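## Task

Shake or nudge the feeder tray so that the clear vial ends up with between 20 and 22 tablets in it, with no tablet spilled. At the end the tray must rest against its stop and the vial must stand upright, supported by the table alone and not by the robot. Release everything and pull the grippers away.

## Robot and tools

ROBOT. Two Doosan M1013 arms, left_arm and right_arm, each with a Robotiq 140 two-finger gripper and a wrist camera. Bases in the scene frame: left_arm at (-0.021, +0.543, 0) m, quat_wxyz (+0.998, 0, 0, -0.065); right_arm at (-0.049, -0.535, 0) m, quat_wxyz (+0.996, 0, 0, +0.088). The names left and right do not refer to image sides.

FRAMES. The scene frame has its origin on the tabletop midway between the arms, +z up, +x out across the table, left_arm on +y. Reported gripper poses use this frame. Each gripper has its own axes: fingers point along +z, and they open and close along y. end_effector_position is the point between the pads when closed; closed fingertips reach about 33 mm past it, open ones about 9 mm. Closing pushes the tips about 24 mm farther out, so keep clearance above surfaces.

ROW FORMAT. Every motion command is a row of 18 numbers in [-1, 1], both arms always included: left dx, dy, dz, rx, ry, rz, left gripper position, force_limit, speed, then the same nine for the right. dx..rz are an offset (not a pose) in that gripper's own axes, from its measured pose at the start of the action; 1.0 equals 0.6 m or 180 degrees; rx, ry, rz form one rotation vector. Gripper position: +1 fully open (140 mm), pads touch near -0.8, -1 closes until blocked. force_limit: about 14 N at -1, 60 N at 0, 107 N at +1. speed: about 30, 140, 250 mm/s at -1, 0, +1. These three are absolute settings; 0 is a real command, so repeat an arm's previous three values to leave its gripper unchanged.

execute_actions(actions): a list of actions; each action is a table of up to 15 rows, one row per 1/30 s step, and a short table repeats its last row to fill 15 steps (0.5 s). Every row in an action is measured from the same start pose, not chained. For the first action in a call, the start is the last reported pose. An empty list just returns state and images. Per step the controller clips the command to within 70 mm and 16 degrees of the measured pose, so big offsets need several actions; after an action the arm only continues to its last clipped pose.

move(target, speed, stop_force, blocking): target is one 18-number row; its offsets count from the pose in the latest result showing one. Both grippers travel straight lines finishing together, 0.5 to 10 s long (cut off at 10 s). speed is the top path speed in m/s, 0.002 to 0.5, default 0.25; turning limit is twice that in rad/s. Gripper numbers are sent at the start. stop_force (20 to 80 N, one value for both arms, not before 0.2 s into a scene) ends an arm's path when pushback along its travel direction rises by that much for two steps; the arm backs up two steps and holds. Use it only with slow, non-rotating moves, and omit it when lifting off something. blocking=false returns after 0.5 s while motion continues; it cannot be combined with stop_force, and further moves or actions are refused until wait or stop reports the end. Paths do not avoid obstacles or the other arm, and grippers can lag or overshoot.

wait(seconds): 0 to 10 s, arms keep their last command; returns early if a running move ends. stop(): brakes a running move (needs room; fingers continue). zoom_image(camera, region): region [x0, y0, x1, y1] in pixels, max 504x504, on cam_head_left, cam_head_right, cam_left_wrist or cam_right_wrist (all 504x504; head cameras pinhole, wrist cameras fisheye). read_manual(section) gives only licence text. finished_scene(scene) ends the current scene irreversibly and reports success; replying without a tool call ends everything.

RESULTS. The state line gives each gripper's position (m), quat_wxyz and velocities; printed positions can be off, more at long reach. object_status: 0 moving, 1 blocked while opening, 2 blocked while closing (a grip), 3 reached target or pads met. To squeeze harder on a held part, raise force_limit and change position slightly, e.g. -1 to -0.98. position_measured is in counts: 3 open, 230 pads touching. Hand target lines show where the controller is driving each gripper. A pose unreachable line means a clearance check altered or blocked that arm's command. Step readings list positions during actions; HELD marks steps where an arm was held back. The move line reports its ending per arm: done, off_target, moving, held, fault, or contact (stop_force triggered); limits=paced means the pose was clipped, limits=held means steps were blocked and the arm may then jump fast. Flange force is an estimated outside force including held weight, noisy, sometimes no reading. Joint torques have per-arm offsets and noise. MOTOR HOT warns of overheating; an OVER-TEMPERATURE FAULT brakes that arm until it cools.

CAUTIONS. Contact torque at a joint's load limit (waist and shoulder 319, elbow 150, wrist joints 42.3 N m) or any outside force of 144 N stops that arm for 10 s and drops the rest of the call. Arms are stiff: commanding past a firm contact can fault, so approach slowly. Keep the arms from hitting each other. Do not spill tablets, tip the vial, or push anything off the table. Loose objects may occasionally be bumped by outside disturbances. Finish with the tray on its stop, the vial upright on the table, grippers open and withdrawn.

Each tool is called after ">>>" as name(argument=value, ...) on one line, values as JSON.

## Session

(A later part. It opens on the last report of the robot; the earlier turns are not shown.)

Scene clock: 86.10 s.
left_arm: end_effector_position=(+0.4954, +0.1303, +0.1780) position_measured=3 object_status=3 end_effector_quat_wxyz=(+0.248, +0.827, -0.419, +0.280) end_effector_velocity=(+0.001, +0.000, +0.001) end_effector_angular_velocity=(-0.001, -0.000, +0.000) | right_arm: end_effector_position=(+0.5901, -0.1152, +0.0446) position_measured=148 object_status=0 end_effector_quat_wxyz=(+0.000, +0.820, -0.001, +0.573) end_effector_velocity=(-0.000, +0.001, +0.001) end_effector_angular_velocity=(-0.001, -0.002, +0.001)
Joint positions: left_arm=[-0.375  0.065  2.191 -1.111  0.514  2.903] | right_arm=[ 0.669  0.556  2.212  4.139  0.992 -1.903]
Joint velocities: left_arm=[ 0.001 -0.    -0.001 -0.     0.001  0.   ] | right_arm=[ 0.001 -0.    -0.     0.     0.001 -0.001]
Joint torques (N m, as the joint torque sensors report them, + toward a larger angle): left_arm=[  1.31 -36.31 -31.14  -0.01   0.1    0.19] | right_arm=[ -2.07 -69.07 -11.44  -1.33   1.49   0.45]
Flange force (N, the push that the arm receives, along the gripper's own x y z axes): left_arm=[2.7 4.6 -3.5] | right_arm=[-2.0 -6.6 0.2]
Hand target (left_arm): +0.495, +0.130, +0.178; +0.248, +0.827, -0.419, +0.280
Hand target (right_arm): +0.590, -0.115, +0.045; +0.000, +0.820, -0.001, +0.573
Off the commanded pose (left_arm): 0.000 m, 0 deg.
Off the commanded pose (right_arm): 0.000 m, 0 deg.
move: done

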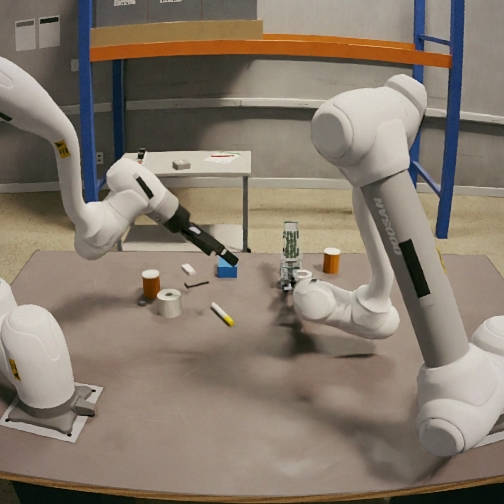

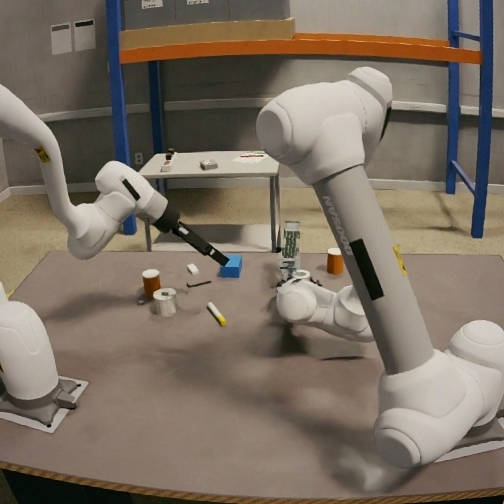

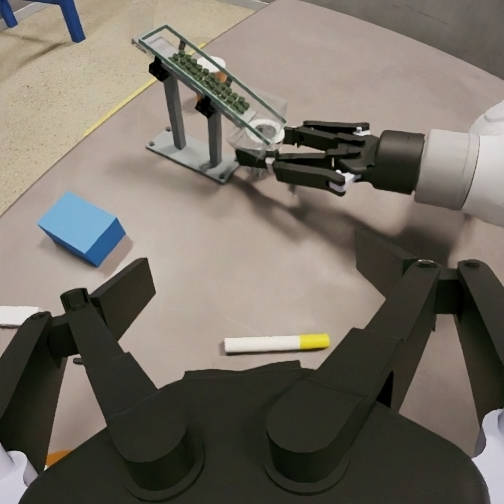

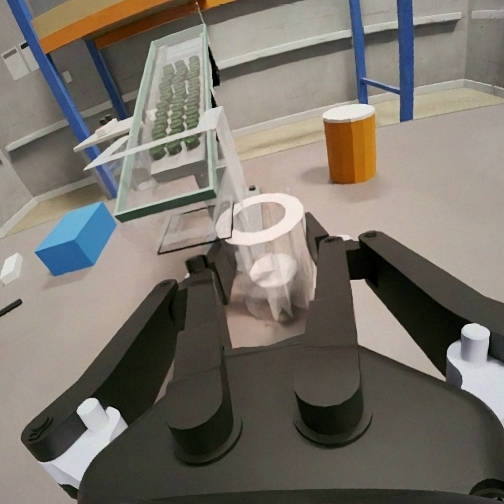

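>>> move(target=[0,0,0,0,0,0,1,0,0,0.001,-0.072,0,0,0,0,-1,-0.7,-0.7], speed=0.04)

>>> zoom_image(camera="cam_right_wrist", region=[150, 100, 370, 320])

>>> zoom_image(camera="cam_left_wrist", region=[200, 80, 320, 200])

Scene clock: 92.23 s.
left_arm: end_effector_position=(+0.4954, +0.1303, +0.1780) position_measured=3 object_status=3 end_effector_quat_wxyz=(+0.248, +0.827, -0.419, +0.280) end_effector_velocity=(+0.000, -0.001, +0.001) end_effector_angular_velocity=(-0.001, +0.000, -0.000) | right_arm: end_effector_position=(+0.5903, -0.0720, +0.0452) position_measured=148 object_status=2 end_effector_quat_wxyz=(+0.000, +0.820, -0.001, +0.573) end_effector_velocity=(+0.001, -0.000, +0.000) end_effector_angular_velocity=(-0.001, +0.000, +0.000)
Joint positions: left_arm=[-0.375  0.065  2.191 -1.111  0.514  2.903] | right_arm=[ 0.719  0.581  2.145  4.216  0.987 -1.958]
Joint velocities: left_arm=[-0.     0.    -0.001  0.     0.001 -0.001] | right_arm=[-0.001 -0.    -0.001 -0.    -0.001 -0.002]
Joint torques (N m, as the joint torque sensors report them, + toward a larger angle): left_arm=[  0.49 -39.33 -30.12   0.67  -0.06   0.69] | right_arm=[ -0.15 -75.12 -13.9   -1.54   2.63   0.13]
Flange force (N, the push that the arm receives, along the gripper's own x y z axes): left_arm=[4.9 -0.2 1.8] | right_arm=[-4.3 -3.9 4.5]
Hand target (left_arm): +0.495, +0.130, +0.178; +0.248, +0.827, -0.419, +0.280
Hand target (right_arm): +0.590, -0.072, +0.045; +0.000, +0.820, -0.001, +0.573
Off the commanded pose (left_arm): 0.000 m, 0 deg.
Off the commanded pose (right_arm): 0.000 m, 0 deg.
move: done

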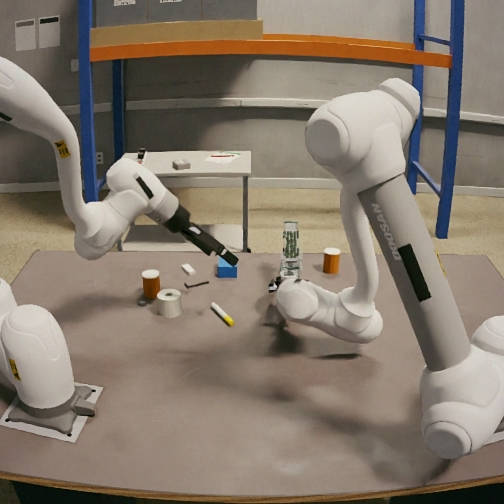

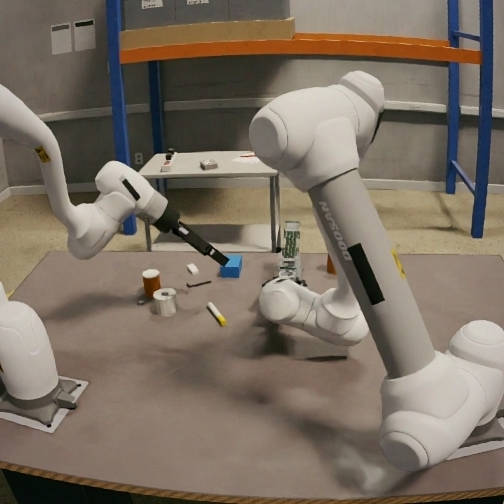

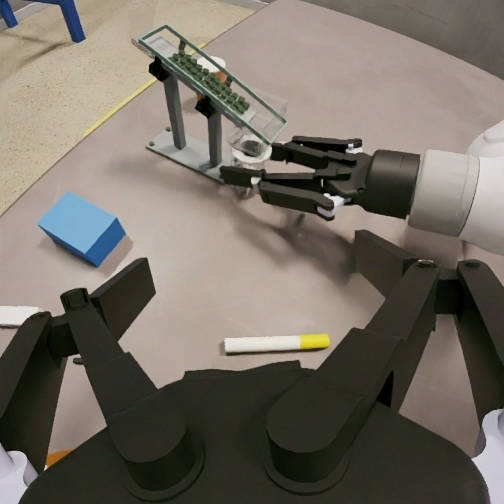

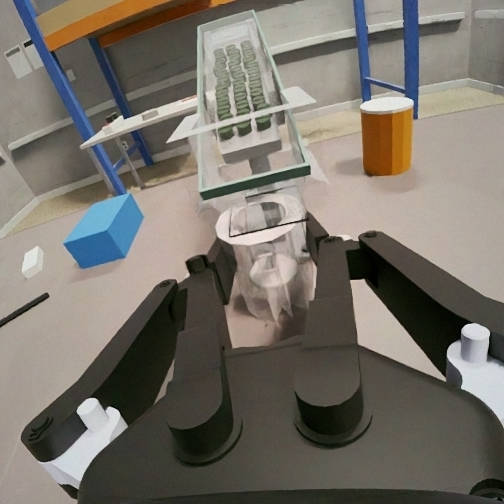

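Region (150, 100, 370, 320) of cam_right_wrist's 504x504 image, scaled by 2.291, with more detail than that image has.

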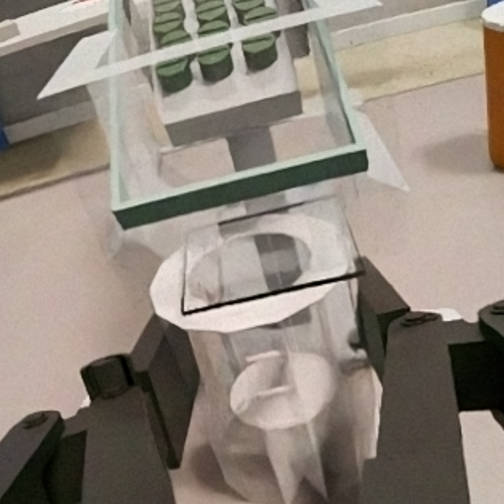

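Region (200, 80, 320, 200) of cam_left_wrist's 504x504 image, scaled by 4.200, with more detail than that image has.

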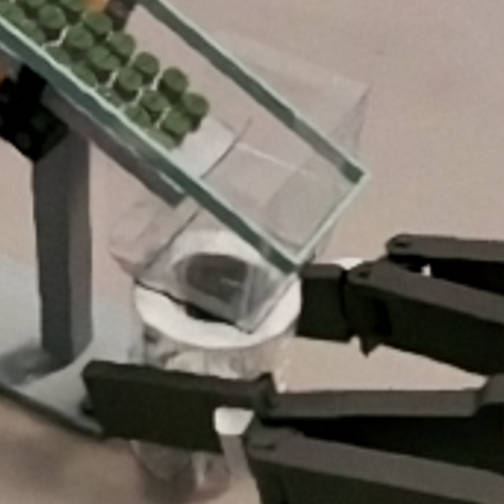

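>>> move(target=[0.301,0.009,0.07,-0.0149,-0.2478,0.1915,1,0,0,0,0.0085,0,0,0,0,-1,-0.7,-0.7], speed=0.25)

>>> zoom_image(camera="cam_right_wrist", region=[150, 100, 370, 320])

Scene clock: 109.03 s.
left_arm: end_effector_position=(+0.5900, +0.0006, +0.2697) position_measured=3 object_status=3 end_effector_quat_wxyz=(-0.001, +0.707, -0.707, -0.001) end_effector_velocity=(+0.000, -0.001, +0.001) end_effector_angular_velocity=(-0.001, -0.001, -0.002) | right_arm: end_effector_position=(+0.5903, -0.0771, +0.0452) position_measured=148 object_status=2 end_effector_quat_wxyz=(+0.000, +0.820, -0.001, +0.573) end_effector_velocity=(-0.000, -0.000, -0.000) end_effector_angular_velocity=(-0.002, +0.000, +0.001)
Joint positions: left_arm=[-0.64   0.448  1.32   0.002  1.376  2.371] | right_arm=[ 0.713  0.578  2.153  4.207  0.988 -1.952]
Joint velocities: left_arm=[-0.001  0.    -0.001  0.     0.     0.001] | right_arm=[ 0.     0.     0.    -0.    -0.    -0.002]
Joint torques (N m, as the joint torque sensors report them, + toward a larger angle): left_arm=[  0.53 -83.26 -38.96   3.8   -0.18  -0.14] | right_arm=[  1.2  -72.91 -13.99  -1.59   2.29   0.22]
Flange force (N, the push that the arm receives, along the gripper's own x y z axes): left_arm=[1.1 -0.1 -3.7] | right_arm=[-1.2 -1.1 3.9]
Hand target (left_arm): +0.590, +0.001, +0.270; -0.001, +0.707, -0.707, -0.001
Hand target (right_arm): +0.590, -0.077, +0.045; +0.000, +0.820, -0.001, +0.573
Off the commanded pose (left_arm): 0.001 m, 0 deg.
Off the commanded pose (right_arm): 0.000 m, 0 deg.
move: done

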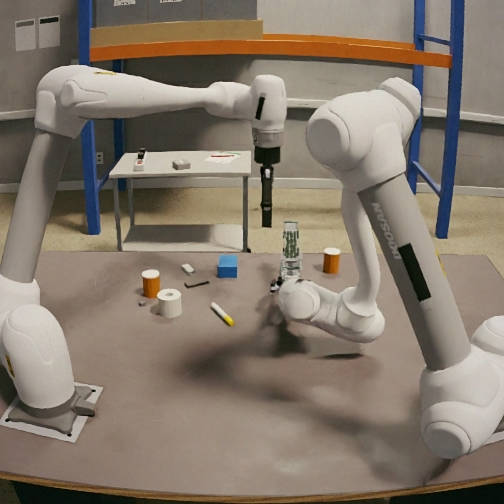

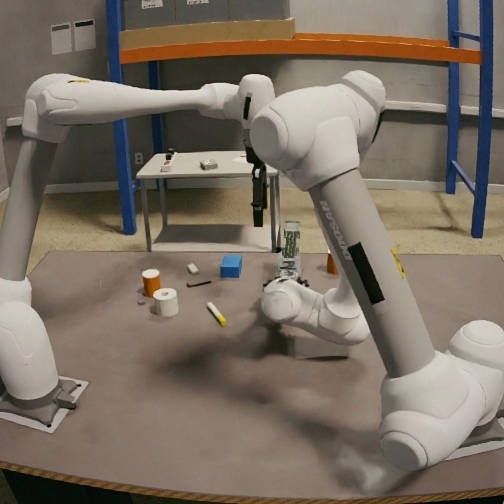

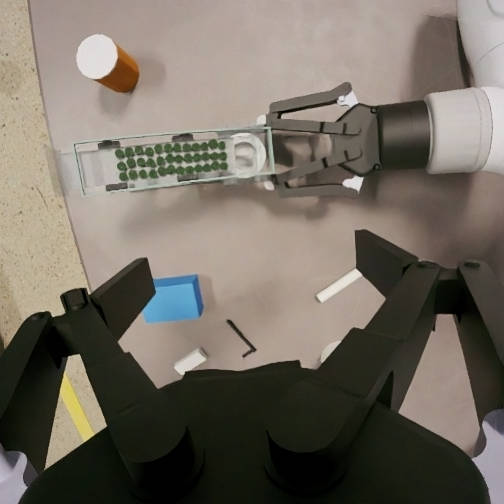

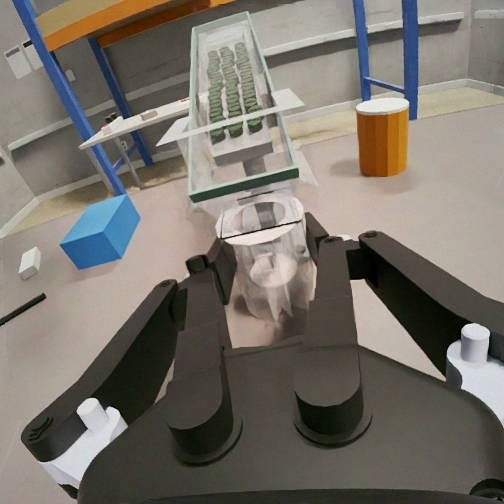

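Region (150, 100, 370, 320) of cam_right_wrist's 504x504 image, scaled by 2.291, with more detail than that image has.

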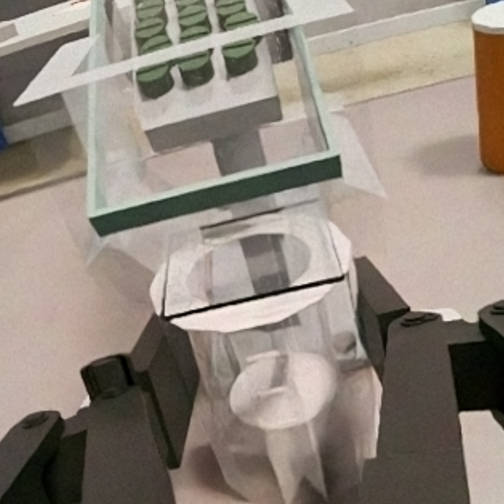

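>>> zoom_image(camera="cam_left_wrist", region=[200, 110, 290, 200])

>>> zoom_image(camera="cam_left_wrist", region=[40, 70, 240, 270])

Region (200, 110, 290, 200) of cam_left_wrist's 504x504 image, scaled by 5.600, with more detail than that image has.

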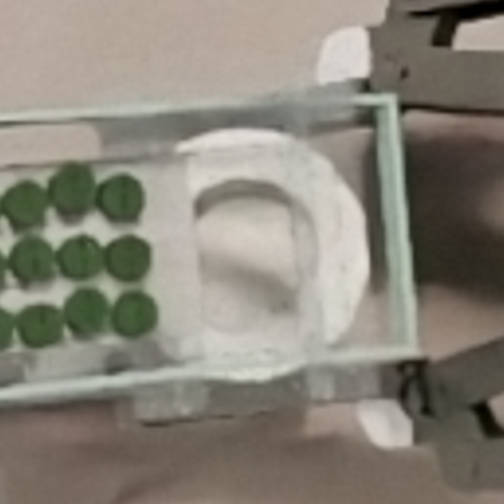

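Region (40, 70, 240, 270) of cam_left_wrist's 504x504 image, scaled by 2.520, with more detail than that image has.

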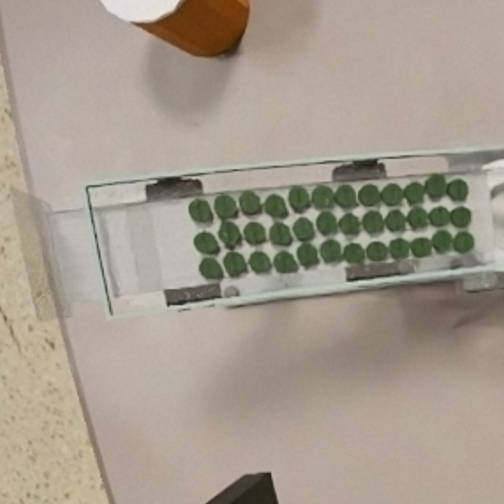

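>>> move(target=[0.05,-0.3,-0.03,0,0,0,1,0,0,0,0,0,0,0,0,-1,-0.7,-0.7], speed=0.25)

>>> zoom_image(camera="cam_left_wrist", region=[150, 80, 400, 330])

Scene clock: 125.93 s.
left_arm: end_effector_position=(+0.7699, -0.0293, +0.2881) position_measured=3 object_status=3 end_effector_quat_wxyz=(-0.001, +0.707, -0.707, -0.001) end_effector_velocity=(+0.001, +0.001, -0.000) end_effector_angular_velocity=(-0.000, +0.000, +0.003) | right_arm: end_effector_position=(+0.5903, -0.0771, +0.0452) position_measured=148 object_status=2 end_effector_quat_wxyz=(+0.000, +0.820, -0.001, +0.573) end_effector_velocity=(-0.000, -0.001, -0.000) end_effector_angular_velocity=(-0.000, +0.000, -0.001)
Joint positions: left_arm=[-0.533  0.737  0.817  0.002  1.588  2.478] | right_arm=[ 0.713  0.578  2.153  4.207  0.988 -1.952]
Joint velocities: left_arm=[ 0.001  0.001 -0.001 -0.     0.    -0.001] | right_arm=[-0.    -0.     0.     0.001  0.    -0.   ]
Joint torques (N m, as the joint torque sensors report them, + toward a larger angle): left_arm=[  -0.54 -110.67  -40.15    4.17   -0.34    0.2 ] | right_arm=[  0.49 -74.97 -13.52  -1.71   2.19   0.34]
Flange force (N, the push that the arm receives, along the gripper's own x y z axes): left_arm=[1.9 -4.9 -3.1] | right_arm=[-4.3 -4.1 5.7]
Hand target (left_arm): +0.770, -0.029, +0.288; -0.001, +0.707, -0.707, -0.001
Hand target (right_arm): +0.590, -0.077, +0.045; +0.000, +0.820, -0.001, +0.573
Off the commanded pose (left_arm): 0.000 m, 0 deg.
Off the commanded pose (right_arm): 0.000 m, 0 deg.
move: done

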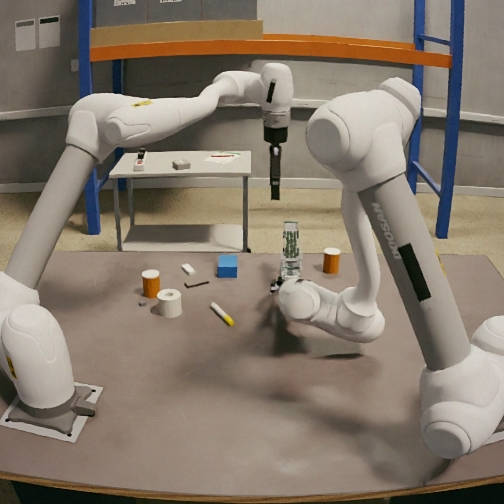

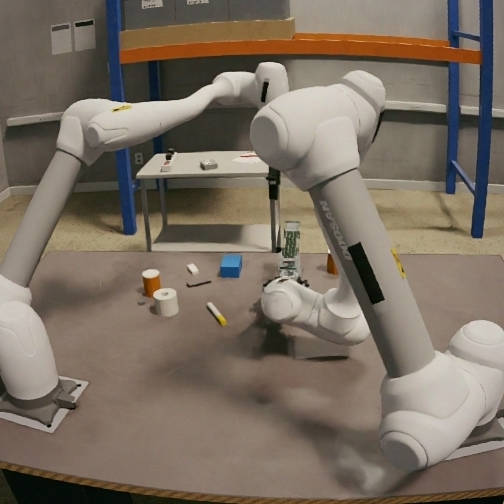

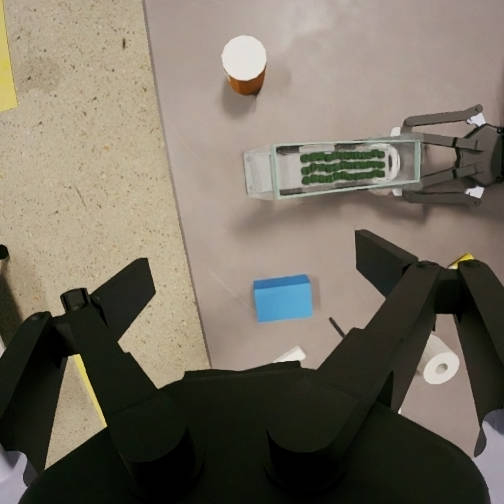

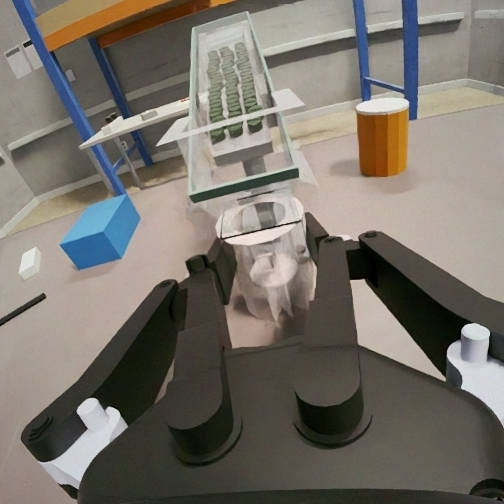

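Region (150, 80, 400, 330) of cam_left_wrist's 504x504 image, scaled by 2.016, with more detail than that image has.

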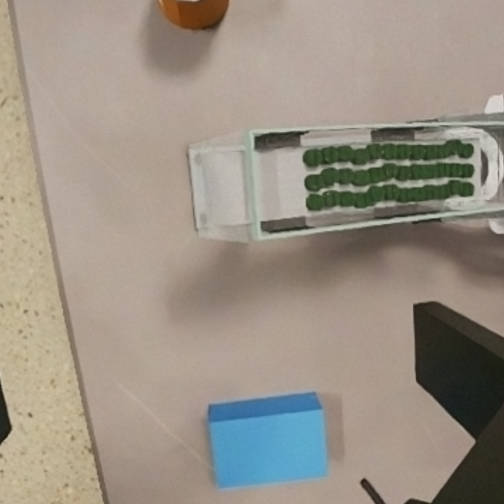

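>>> move(target=[0.08,0,0.08,0,0,0,-0.2,-0.5,0,0,0,0,0,0,0,-1,-0.7,-0.7], speed=0.15)

>>> zoom_image(camera="cam_head_left", region=[240, 170, 340, 270])

>>> zoom_image(camera="cam_left_wrist", region=[150, 130, 400, 380])

Scene clock: 135.57 s.
left_arm: end_effector_position=(+0.7700, -0.0773, +0.2400) position_measured=154 object_status=3 end_effector_quat_wxyz=(-0.001, +0.707, -0.707, -0.001) end_effector_velocity=(-0.000, +0.001, -0.000) end_effector_angular_velocity=(+0.002, +0.000, -0.000) | right_arm: end_effector_position=(+0.5903, -0.0771, +0.0452) position_measured=148 object_status=2 end_effector_quat_wxyz=(+0.000, +0.820, -0.001, +0.573) end_effector_velocity=(+0.001, +0.000, +0.001) end_effector_angular_velocity=(-0.001, -0.002, +0.000)
Joint positions: left_arm=[-0.571  0.803  0.787  0.002  1.553  2.441] | right_arm=[ 0.713  0.578  2.153  4.207  0.988 -1.952]
Joint velocities: left_arm=[ 0.    -0.     0.001  0.001  0.001  0.   ] | right_arm=[-0.    -0.    -0.001 -0.     0.001 -0.002]
Joint torques (N m, as the joint torque sensors report them, + toward a larger angle): left_arm=[   8.38 -111.67  -46.03    8.01   -6.61   -0.47] | right_arm=[ -1.49 -71.76 -14.68  -1.57   2.4    0.53]
Flange force (N, the push that the arm receives, along the gripper's own x y z axes): left_arm=[-3.9 17.4 -4.0] | right_arm=[-0.3 -2.8 -1.5]
Hand target (left_arm): +0.770, -0.077, +0.240; -0.001, +0.707, -0.707, -0.001
Hand target (right_arm): +0.590, -0.077, +0.045; +0.000, +0.820, -0.001, +0.573
Off the commanded pose (left_arm): 0.000 m, 0 deg.
Off the commanded pose (right_arm): 0.000 m, 0 deg.
move: done

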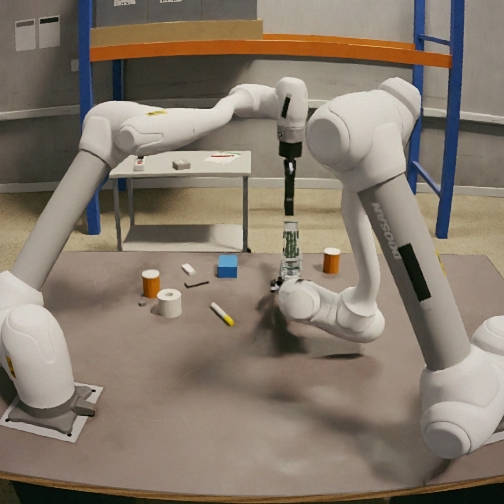

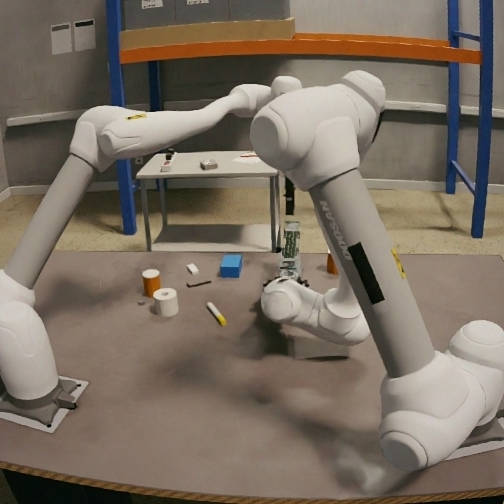

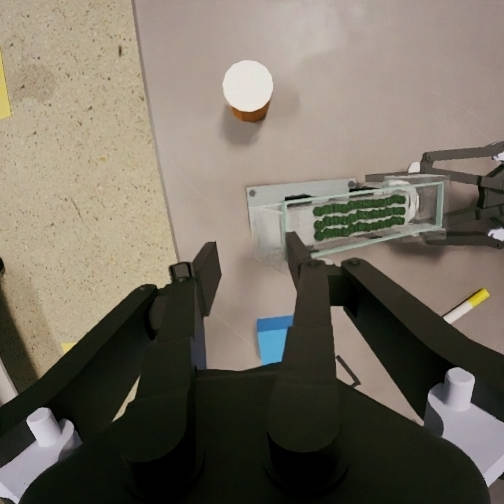

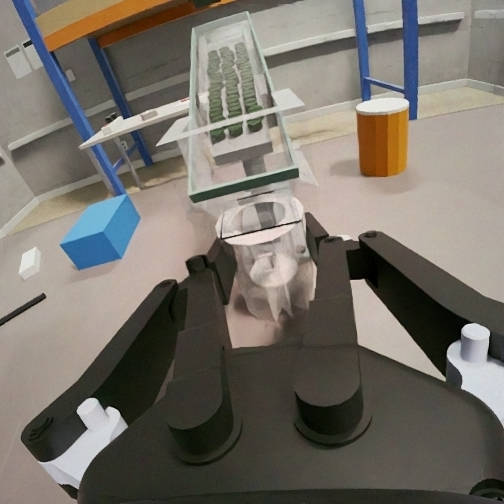

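Region (240, 170, 340, 270) of cam_head_left's 504x504 image, scaled by 5.040, with more detail than that image has.

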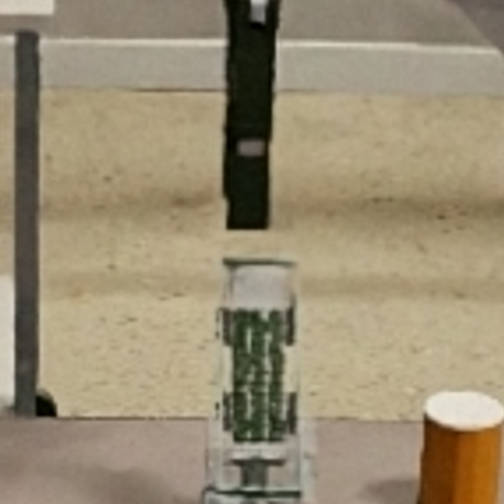

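Region (150, 130, 400, 380) of cam_left_wrist's 504x504 image, scaled by 2.016, with more detail than that image has.

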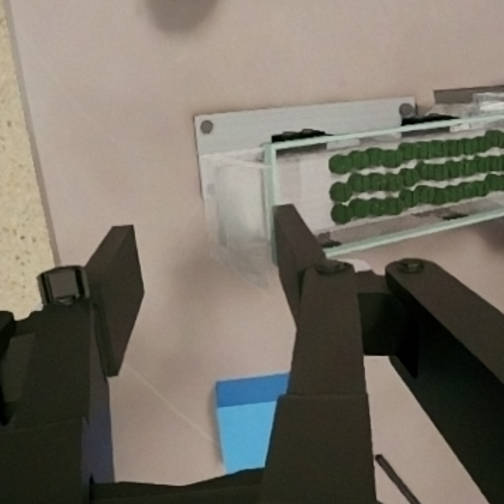

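>>> move(target=[0,0.012,0,0,0,0,-0.2,-0.5,0,0,0,0,0,0,0,-1,-0.7,-0.7], speed=0.02)

>>> zoom_image(camera="cam_left_wrist", region=[200, 130, 450, 380])

Scene clock: 141.63 s.
left_arm: end_effector_position=(+0.7628, -0.0773, +0.2400) position_measured=154 object_status=3 end_effector_quat_wxyz=(-0.001, +0.707, -0.707, -0.001) end_effector_velocity=(-0.000, +0.000, -0.001) end_effector_angular_velocity=(+0.001, +0.001, +0.001) | right_arm: end_effector_position=(+0.5903, -0.0771, +0.0452) position_measured=148 object_status=2 end_effector_quat_wxyz=(+0.000, +0.820, -0.001, +0.573) end_effector_velocity=(-0.000, -0.000, -0.000) end_effector_angular_velocity=(+0.001, +0.001, -0.000)
Joint positions: left_arm=[-0.576  0.79   0.81   0.002  1.542  2.436] | right_arm=[ 0.713  0.578  2.153  4.207  0.988 -1.952]
Joint velocities: left_arm=[-0.     0.     0.001 -0.     0.001 -0.001] | right_arm=[-0.    -0.    -0.     0.001 -0.001  0.   ]
Joint torques (N m, as the joint torque sensors report them, + toward a larger angle): left_arm=[  -0.25 -114.28  -39.5     4.     -0.17    0.6 ] | right_arm=[  1.42 -74.75 -13.98  -1.89   2.35   0.18]
Flange force (N, the push that the arm receives, along the gripper's own x y z axes): left_arm=[4.2 -5.2 -3.8] | right_arm=[-3.7 -2.7 5.6]
Hand target (left_arm): +0.763, -0.077, +0.240; -0.001, +0.707, -0.707, -0.001
Hand target (right_arm): +0.590, -0.077, +0.045; +0.000, +0.820, -0.001, +0.573
Off the commanded pose (left_arm): 0.000 m, 0 deg.
Off the commanded pose (right_arm): 0.000 m, 0 deg.
move: done

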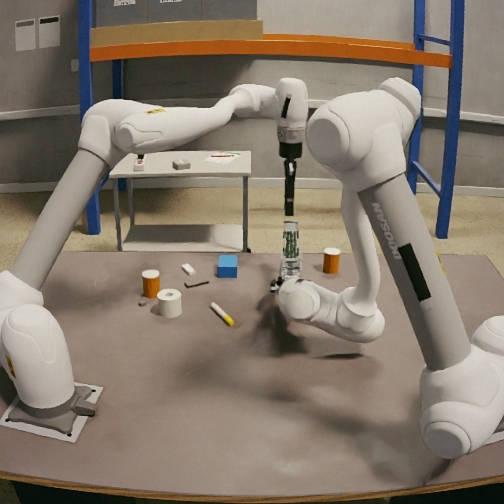

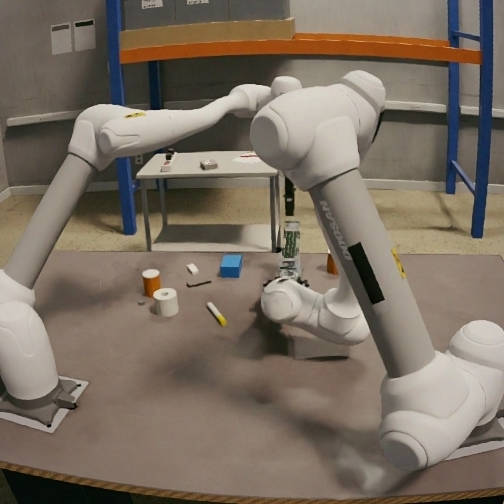

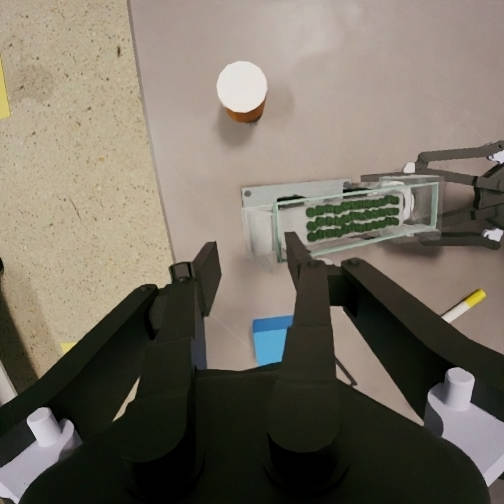

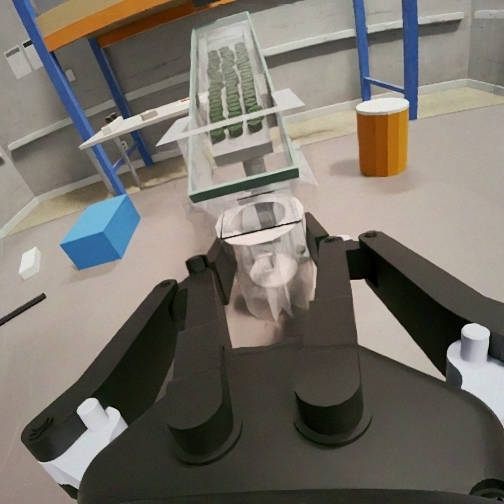

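Region (200, 130, 450, 380) of cam_left_wrist's 504x504 image, scaled by 2.016, with more detail than that image has.

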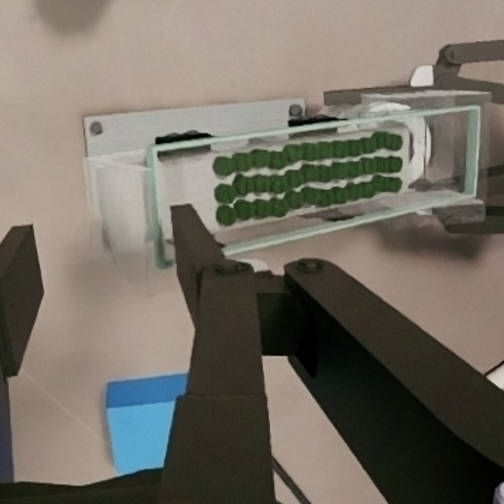

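>>> move(target=[0,0.03,0.004,0.111,0,0,-0.35,-0.5,-0.5,0,0,0,0,0,0,-1,-0.7,-0.7], speed=0.1)

>>> zoom_image(camera="cam_left_wrist", region=[150, 100, 400, 350])

Scene clock: 154.60 s.
left_arm: end_effector_position=(+0.7450, -0.0772, +0.2373) position_measured=173 object_status=3 end_effector_quat_wxyz=(-0.124, +0.697, -0.696, +0.122) end_effector_velocity=(+0.000, -0.000, +0.001) end_effector_angular_velocity=(-0.001, -0.001, +0.001) | right_arm: end_effector_position=(+0.5903, -0.0771, +0.0452) position_measured=148 object_status=2 end_effector_quat_wxyz=(+0.000, +0.820, -0.001, +0.573) end_effector_velocity=(-0.000, +0.000, -0.000) end_effector_angular_velocity=(-0.000, +0.001, +0.000)
Joint positions: left_arm=[-0.67   0.604  1.17   0.276  1.136  2.253] | right_arm=[ 0.713  0.578  2.153  4.207  0.988 -1.952]
Joint velocities: left_arm=[-0.    -0.    -0.001  0.     0.    -0.001] | right_arm=[ 0.    -0.    -0.     0.001 -0.001 -0.001]
Joint torques (N m, as the joint torque sensors report them, + toward a larger angle): left_arm=[   1.94 -100.41  -40.5     4.48   -1.22    0.06] | right_arm=[ -0.34 -74.42 -14.52  -1.68   2.21   0.63]
Flange force (N, the push that the arm receives, along the gripper's own x y z axes): left_arm=[4.1 -1.8 -2.0] | right_arm=[-3.7 -3.6 2.8]
Hand target (left_arm): +0.745, -0.077, +0.237; -0.124, +0.697, -0.696, +0.122
Hand target (right_arm): +0.590, -0.077, +0.045; +0.000, +0.820, -0.001, +0.573
Off the commanded pose (left_arm): 0.000 m, 0 deg.
Off the commanded pose (right_arm): 0.000 m, 0 deg.
move: done

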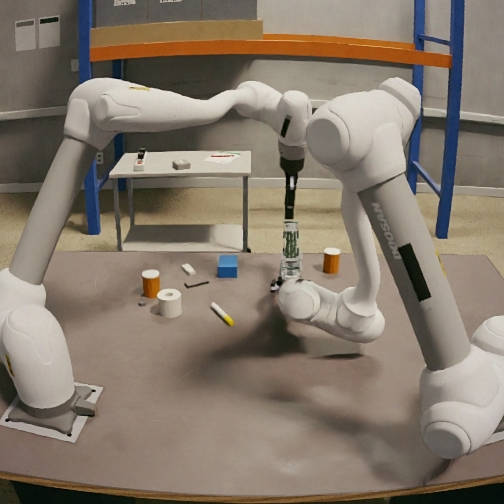

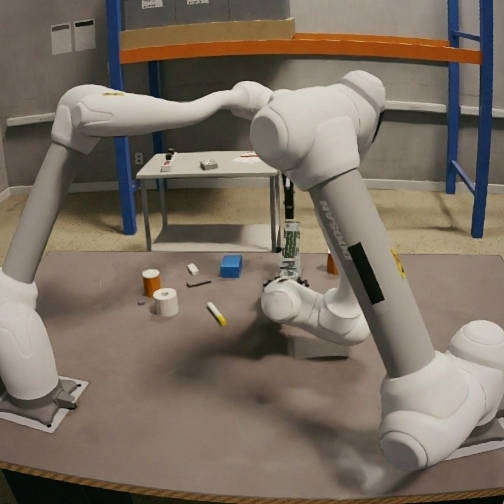

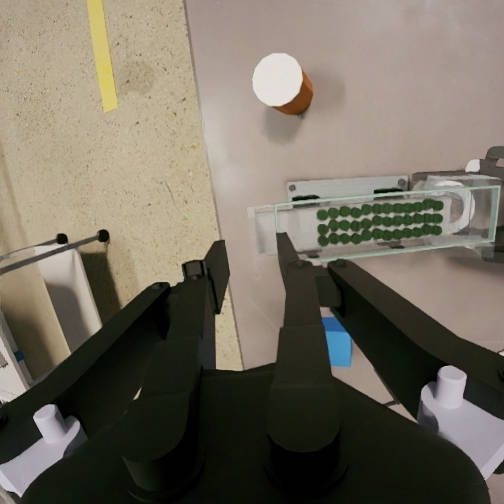

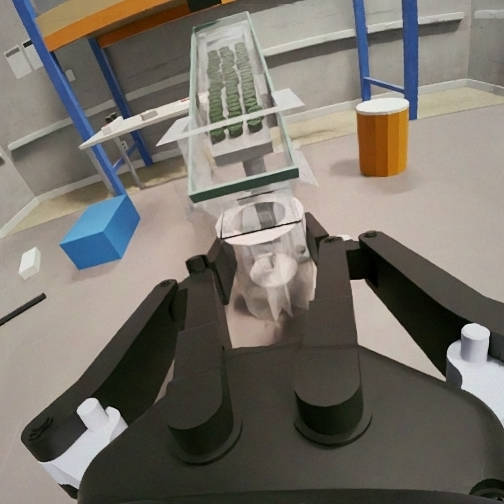

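Region (150, 100, 400, 350) of cam_left_wrist's 504x504 image, scaled by 2.016, with more detail than that image has.

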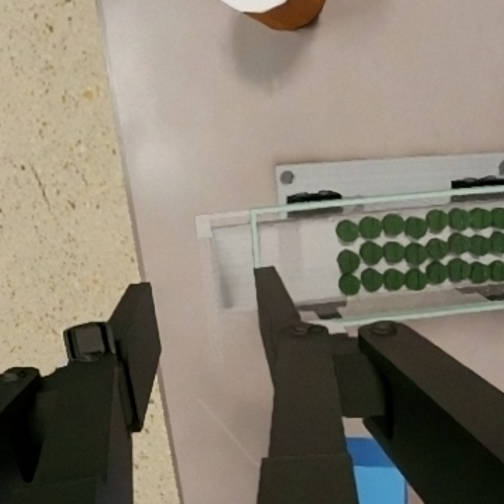

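>>> move(target=[0,0.05,0,0,0,0,-0.35,-0.5,-0.5,0,0,0,0,0,0,-1,-0.7,-0.7], speed=0.012, stop_force=20)

>>> zoom_image(camera="cam_left_wrist", region=[200, 100, 500, 350])

Scene clock: 160.70 s.
left_arm: end_effector_position=(+0.7169, -0.0772, +0.2271) position_measured=173 object_status=3 end_effector_quat_wxyz=(-0.124, +0.697, -0.696, +0.122) end_effector_velocity=(+0.000, -0.000, +0.000) end_effector_angular_velocity=(-0.000, -0.000, +0.000) | right_arm: end_effector_position=(+0.5903, -0.0771, +0.0452) position_measured=148 object_status=2 end_effector_quat_wxyz=(+0.000, +0.820, -0.001, +0.573) end_effector_velocity=(-0.000, -0.000, +0.000) end_effector_angular_velocity=(-0.001, -0.001, +0.001)
Joint positions: left_arm=[-0.693  0.574  1.238  0.287  1.105  2.218] | right_arm=[ 0.713  0.578  2.153  4.207  0.988 -1.952]
Joint velocities: left_arm=[ 0. -0.  0. -0. -0. -0.] | right_arm=[-0.    -0.     0.    -0.001  0.001 -0.   ]
Joint torques (N m, as the joint torque sensors report them, + toward a larger angle): left_arm=[-11.82 -96.3  -35.31   0.5    1.56   0.2 ] | right_arm=[  2.16 -74.44 -14.26  -1.44   2.47   0.64]
Flange force (N, the push that the arm receives, along the gripper's own x y z axes): left_arm=[-0.6 -17.5 2.7] | right_arm=[-2.3 -0.7 6.9]
Hand target (left_arm): +0.717, -0.077, +0.227; -0.124, +0.697, -0.696, +0.122
Hand target (right_arm): +0.590, -0.077, +0.045; +0.000, +0.820, -0.001, +0.573
Off the commanded pose (left_arm): 0.000 m, 0 deg.
Off the commanded pose (right_arm): 0.000 m, 0 deg.
move: done

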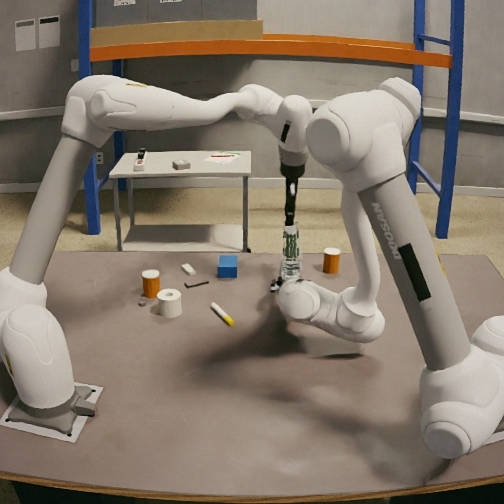

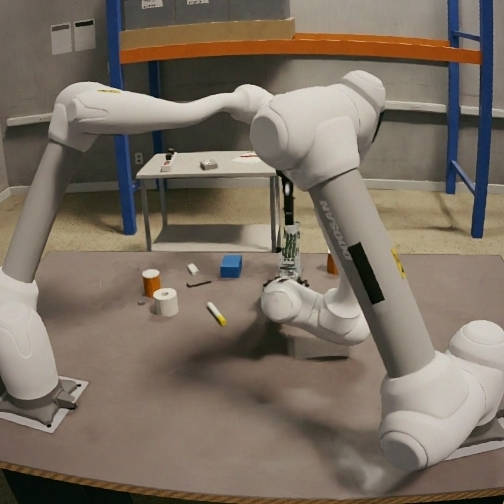

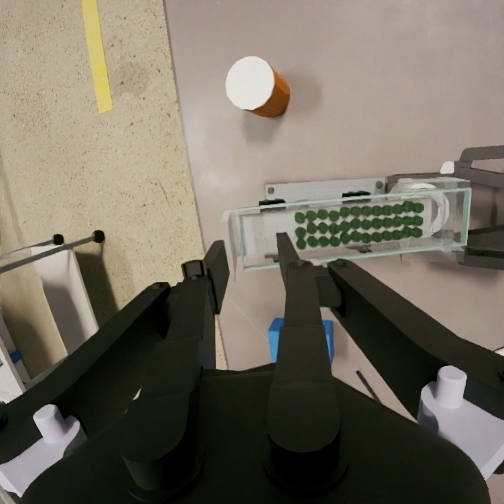

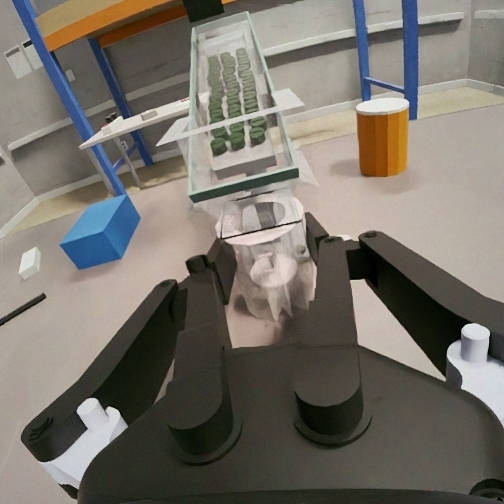

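Region (200, 100, 500, 350) of cam_left_wrist's 504x504 image, scaled by 1.680, with more detail than that image has.

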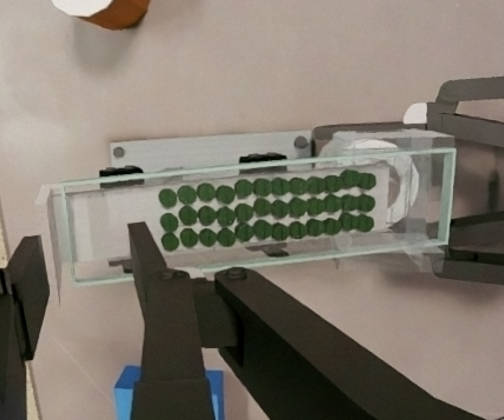

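>>> execute_actions(actions=[[[0,-0.05,0,0,0,0,-0.35,-0.5,-0.5,0,0,0,0,0,0,-1,-0.7,-0.7]]])

>>> zoom_image(camera="cam_left_wrist", region=[240, 150, 504, 300])

Scene clock: 165.93 s.
left_arm: end_effector_position=(+0.7450, -0.0773, +0.2374) position_measured=173 object_status=3 end_effector_quat_wxyz=(-0.124, +0.697, -0.696, +0.122) end_effector_velocity=(+0.000, +0.001, -0.000) end_effector_angular_velocity=(+0.000, +0.000, -0.000) | right_arm: end_effector_position=(+0.5903, -0.0771, +0.0452) position_measured=148 object_status=2 end_effector_quat_wxyz=(+0.000, +0.820, -0.001, +0.573) end_effector_velocity=(-0.000, -0.000, -0.000) end_effector_angular_velocity=(-0.001, +0.000, +0.000)
Joint positions: left_arm=[-0.67   0.604  1.17   0.276  1.136  2.253] | right_arm=[ 0.713  0.578  2.153  4.207  0.988 -1.952]
Joint velocities: left_arm=[ 0.001  0.     0.001  0.    -0.     0.001] | right_arm=[ 0. -0.  0. -0.  0. -0.]
Joint torques (N m, as the joint torque sensors report them, + toward a larger angle): left_arm=[ -3.8  -97.75 -39.19   4.21  -0.9   -0.14] | right_arm=[ -1.96 -74.82 -14.42  -1.57   2.54   0.63]
Flange force (N, the push that the arm receives, along the gripper's own x y z axes): left_arm=[-1.0 -6.1 -2.5] | right_arm=[-4.8 -5.7 1.3]
Hand target (left_arm): +0.745, -0.077, +0.237; -0.124, +0.697, -0.696, +0.122
Hand target (right_arm): +0.590, -0.077, +0.045; +0.000, +0.820, -0.001, +0.573
Off the commanded pose (left_arm): 0.000 m, 0 deg.
Off the commanded pose (right_arm): 0.000 m, 0 deg.
Step readings (end_effector_position):
0: left_arm (+0.7168, -0.0772, +0.2270) | right_arm (+0.5903, -0.0771, +0.0452)
1: left_arm (+0.7169, -0.0772, +0.2271) | right_arm (+0.5903, -0.0771, +0.0452)
2: left_arm (+0.7199, -0.0773, +0.2283) | right_arm (+0.5903, -0.0771, +0.0452)
4: left_arm (+0.7380, -0.0767, +0.2353) | right_arm (+0.5903, -0.0771, +0.0452)
8: left_arm (+0.7449, -0.0772, +0.2372) | right_arm (+0.5903, -0.0771, +0.0452)
15: end_effector_position above

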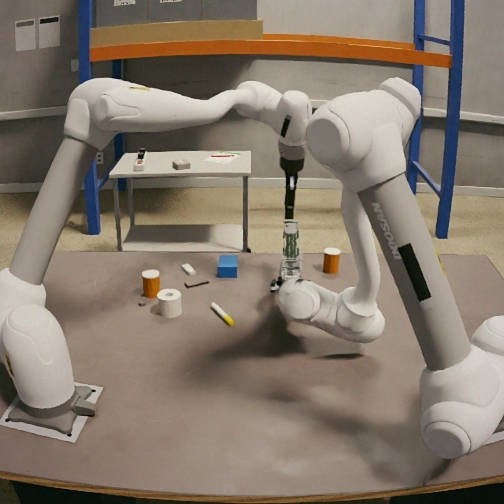

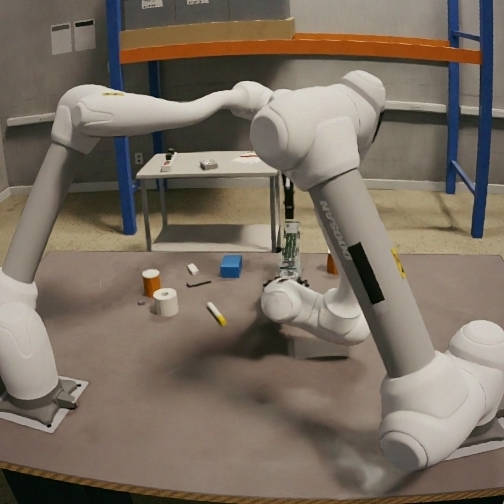

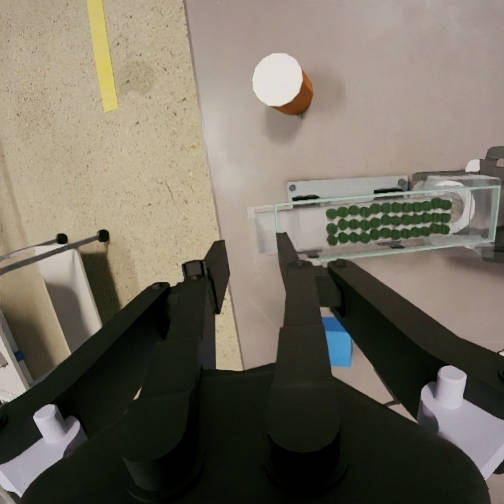

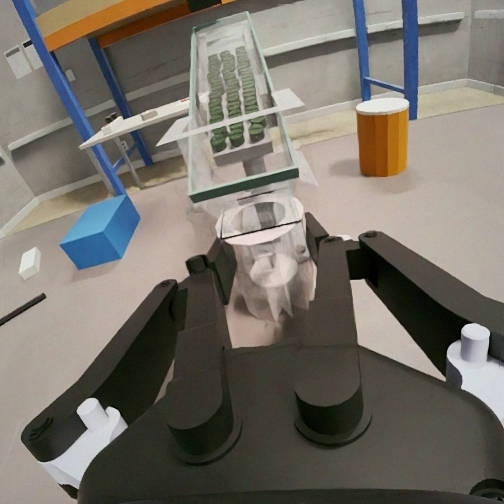

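Region (240, 150, 504, 300) of cam_left_wrist's 504x504 image, scaled by 1.909, with more detail than that image has; it fills the top 286 rows of this view, and the rest is white.

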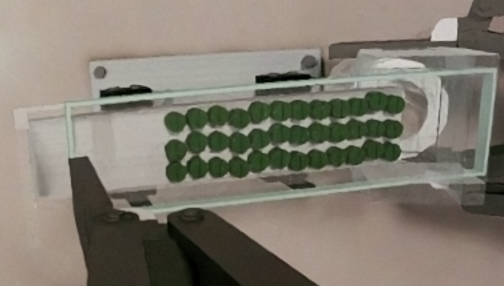

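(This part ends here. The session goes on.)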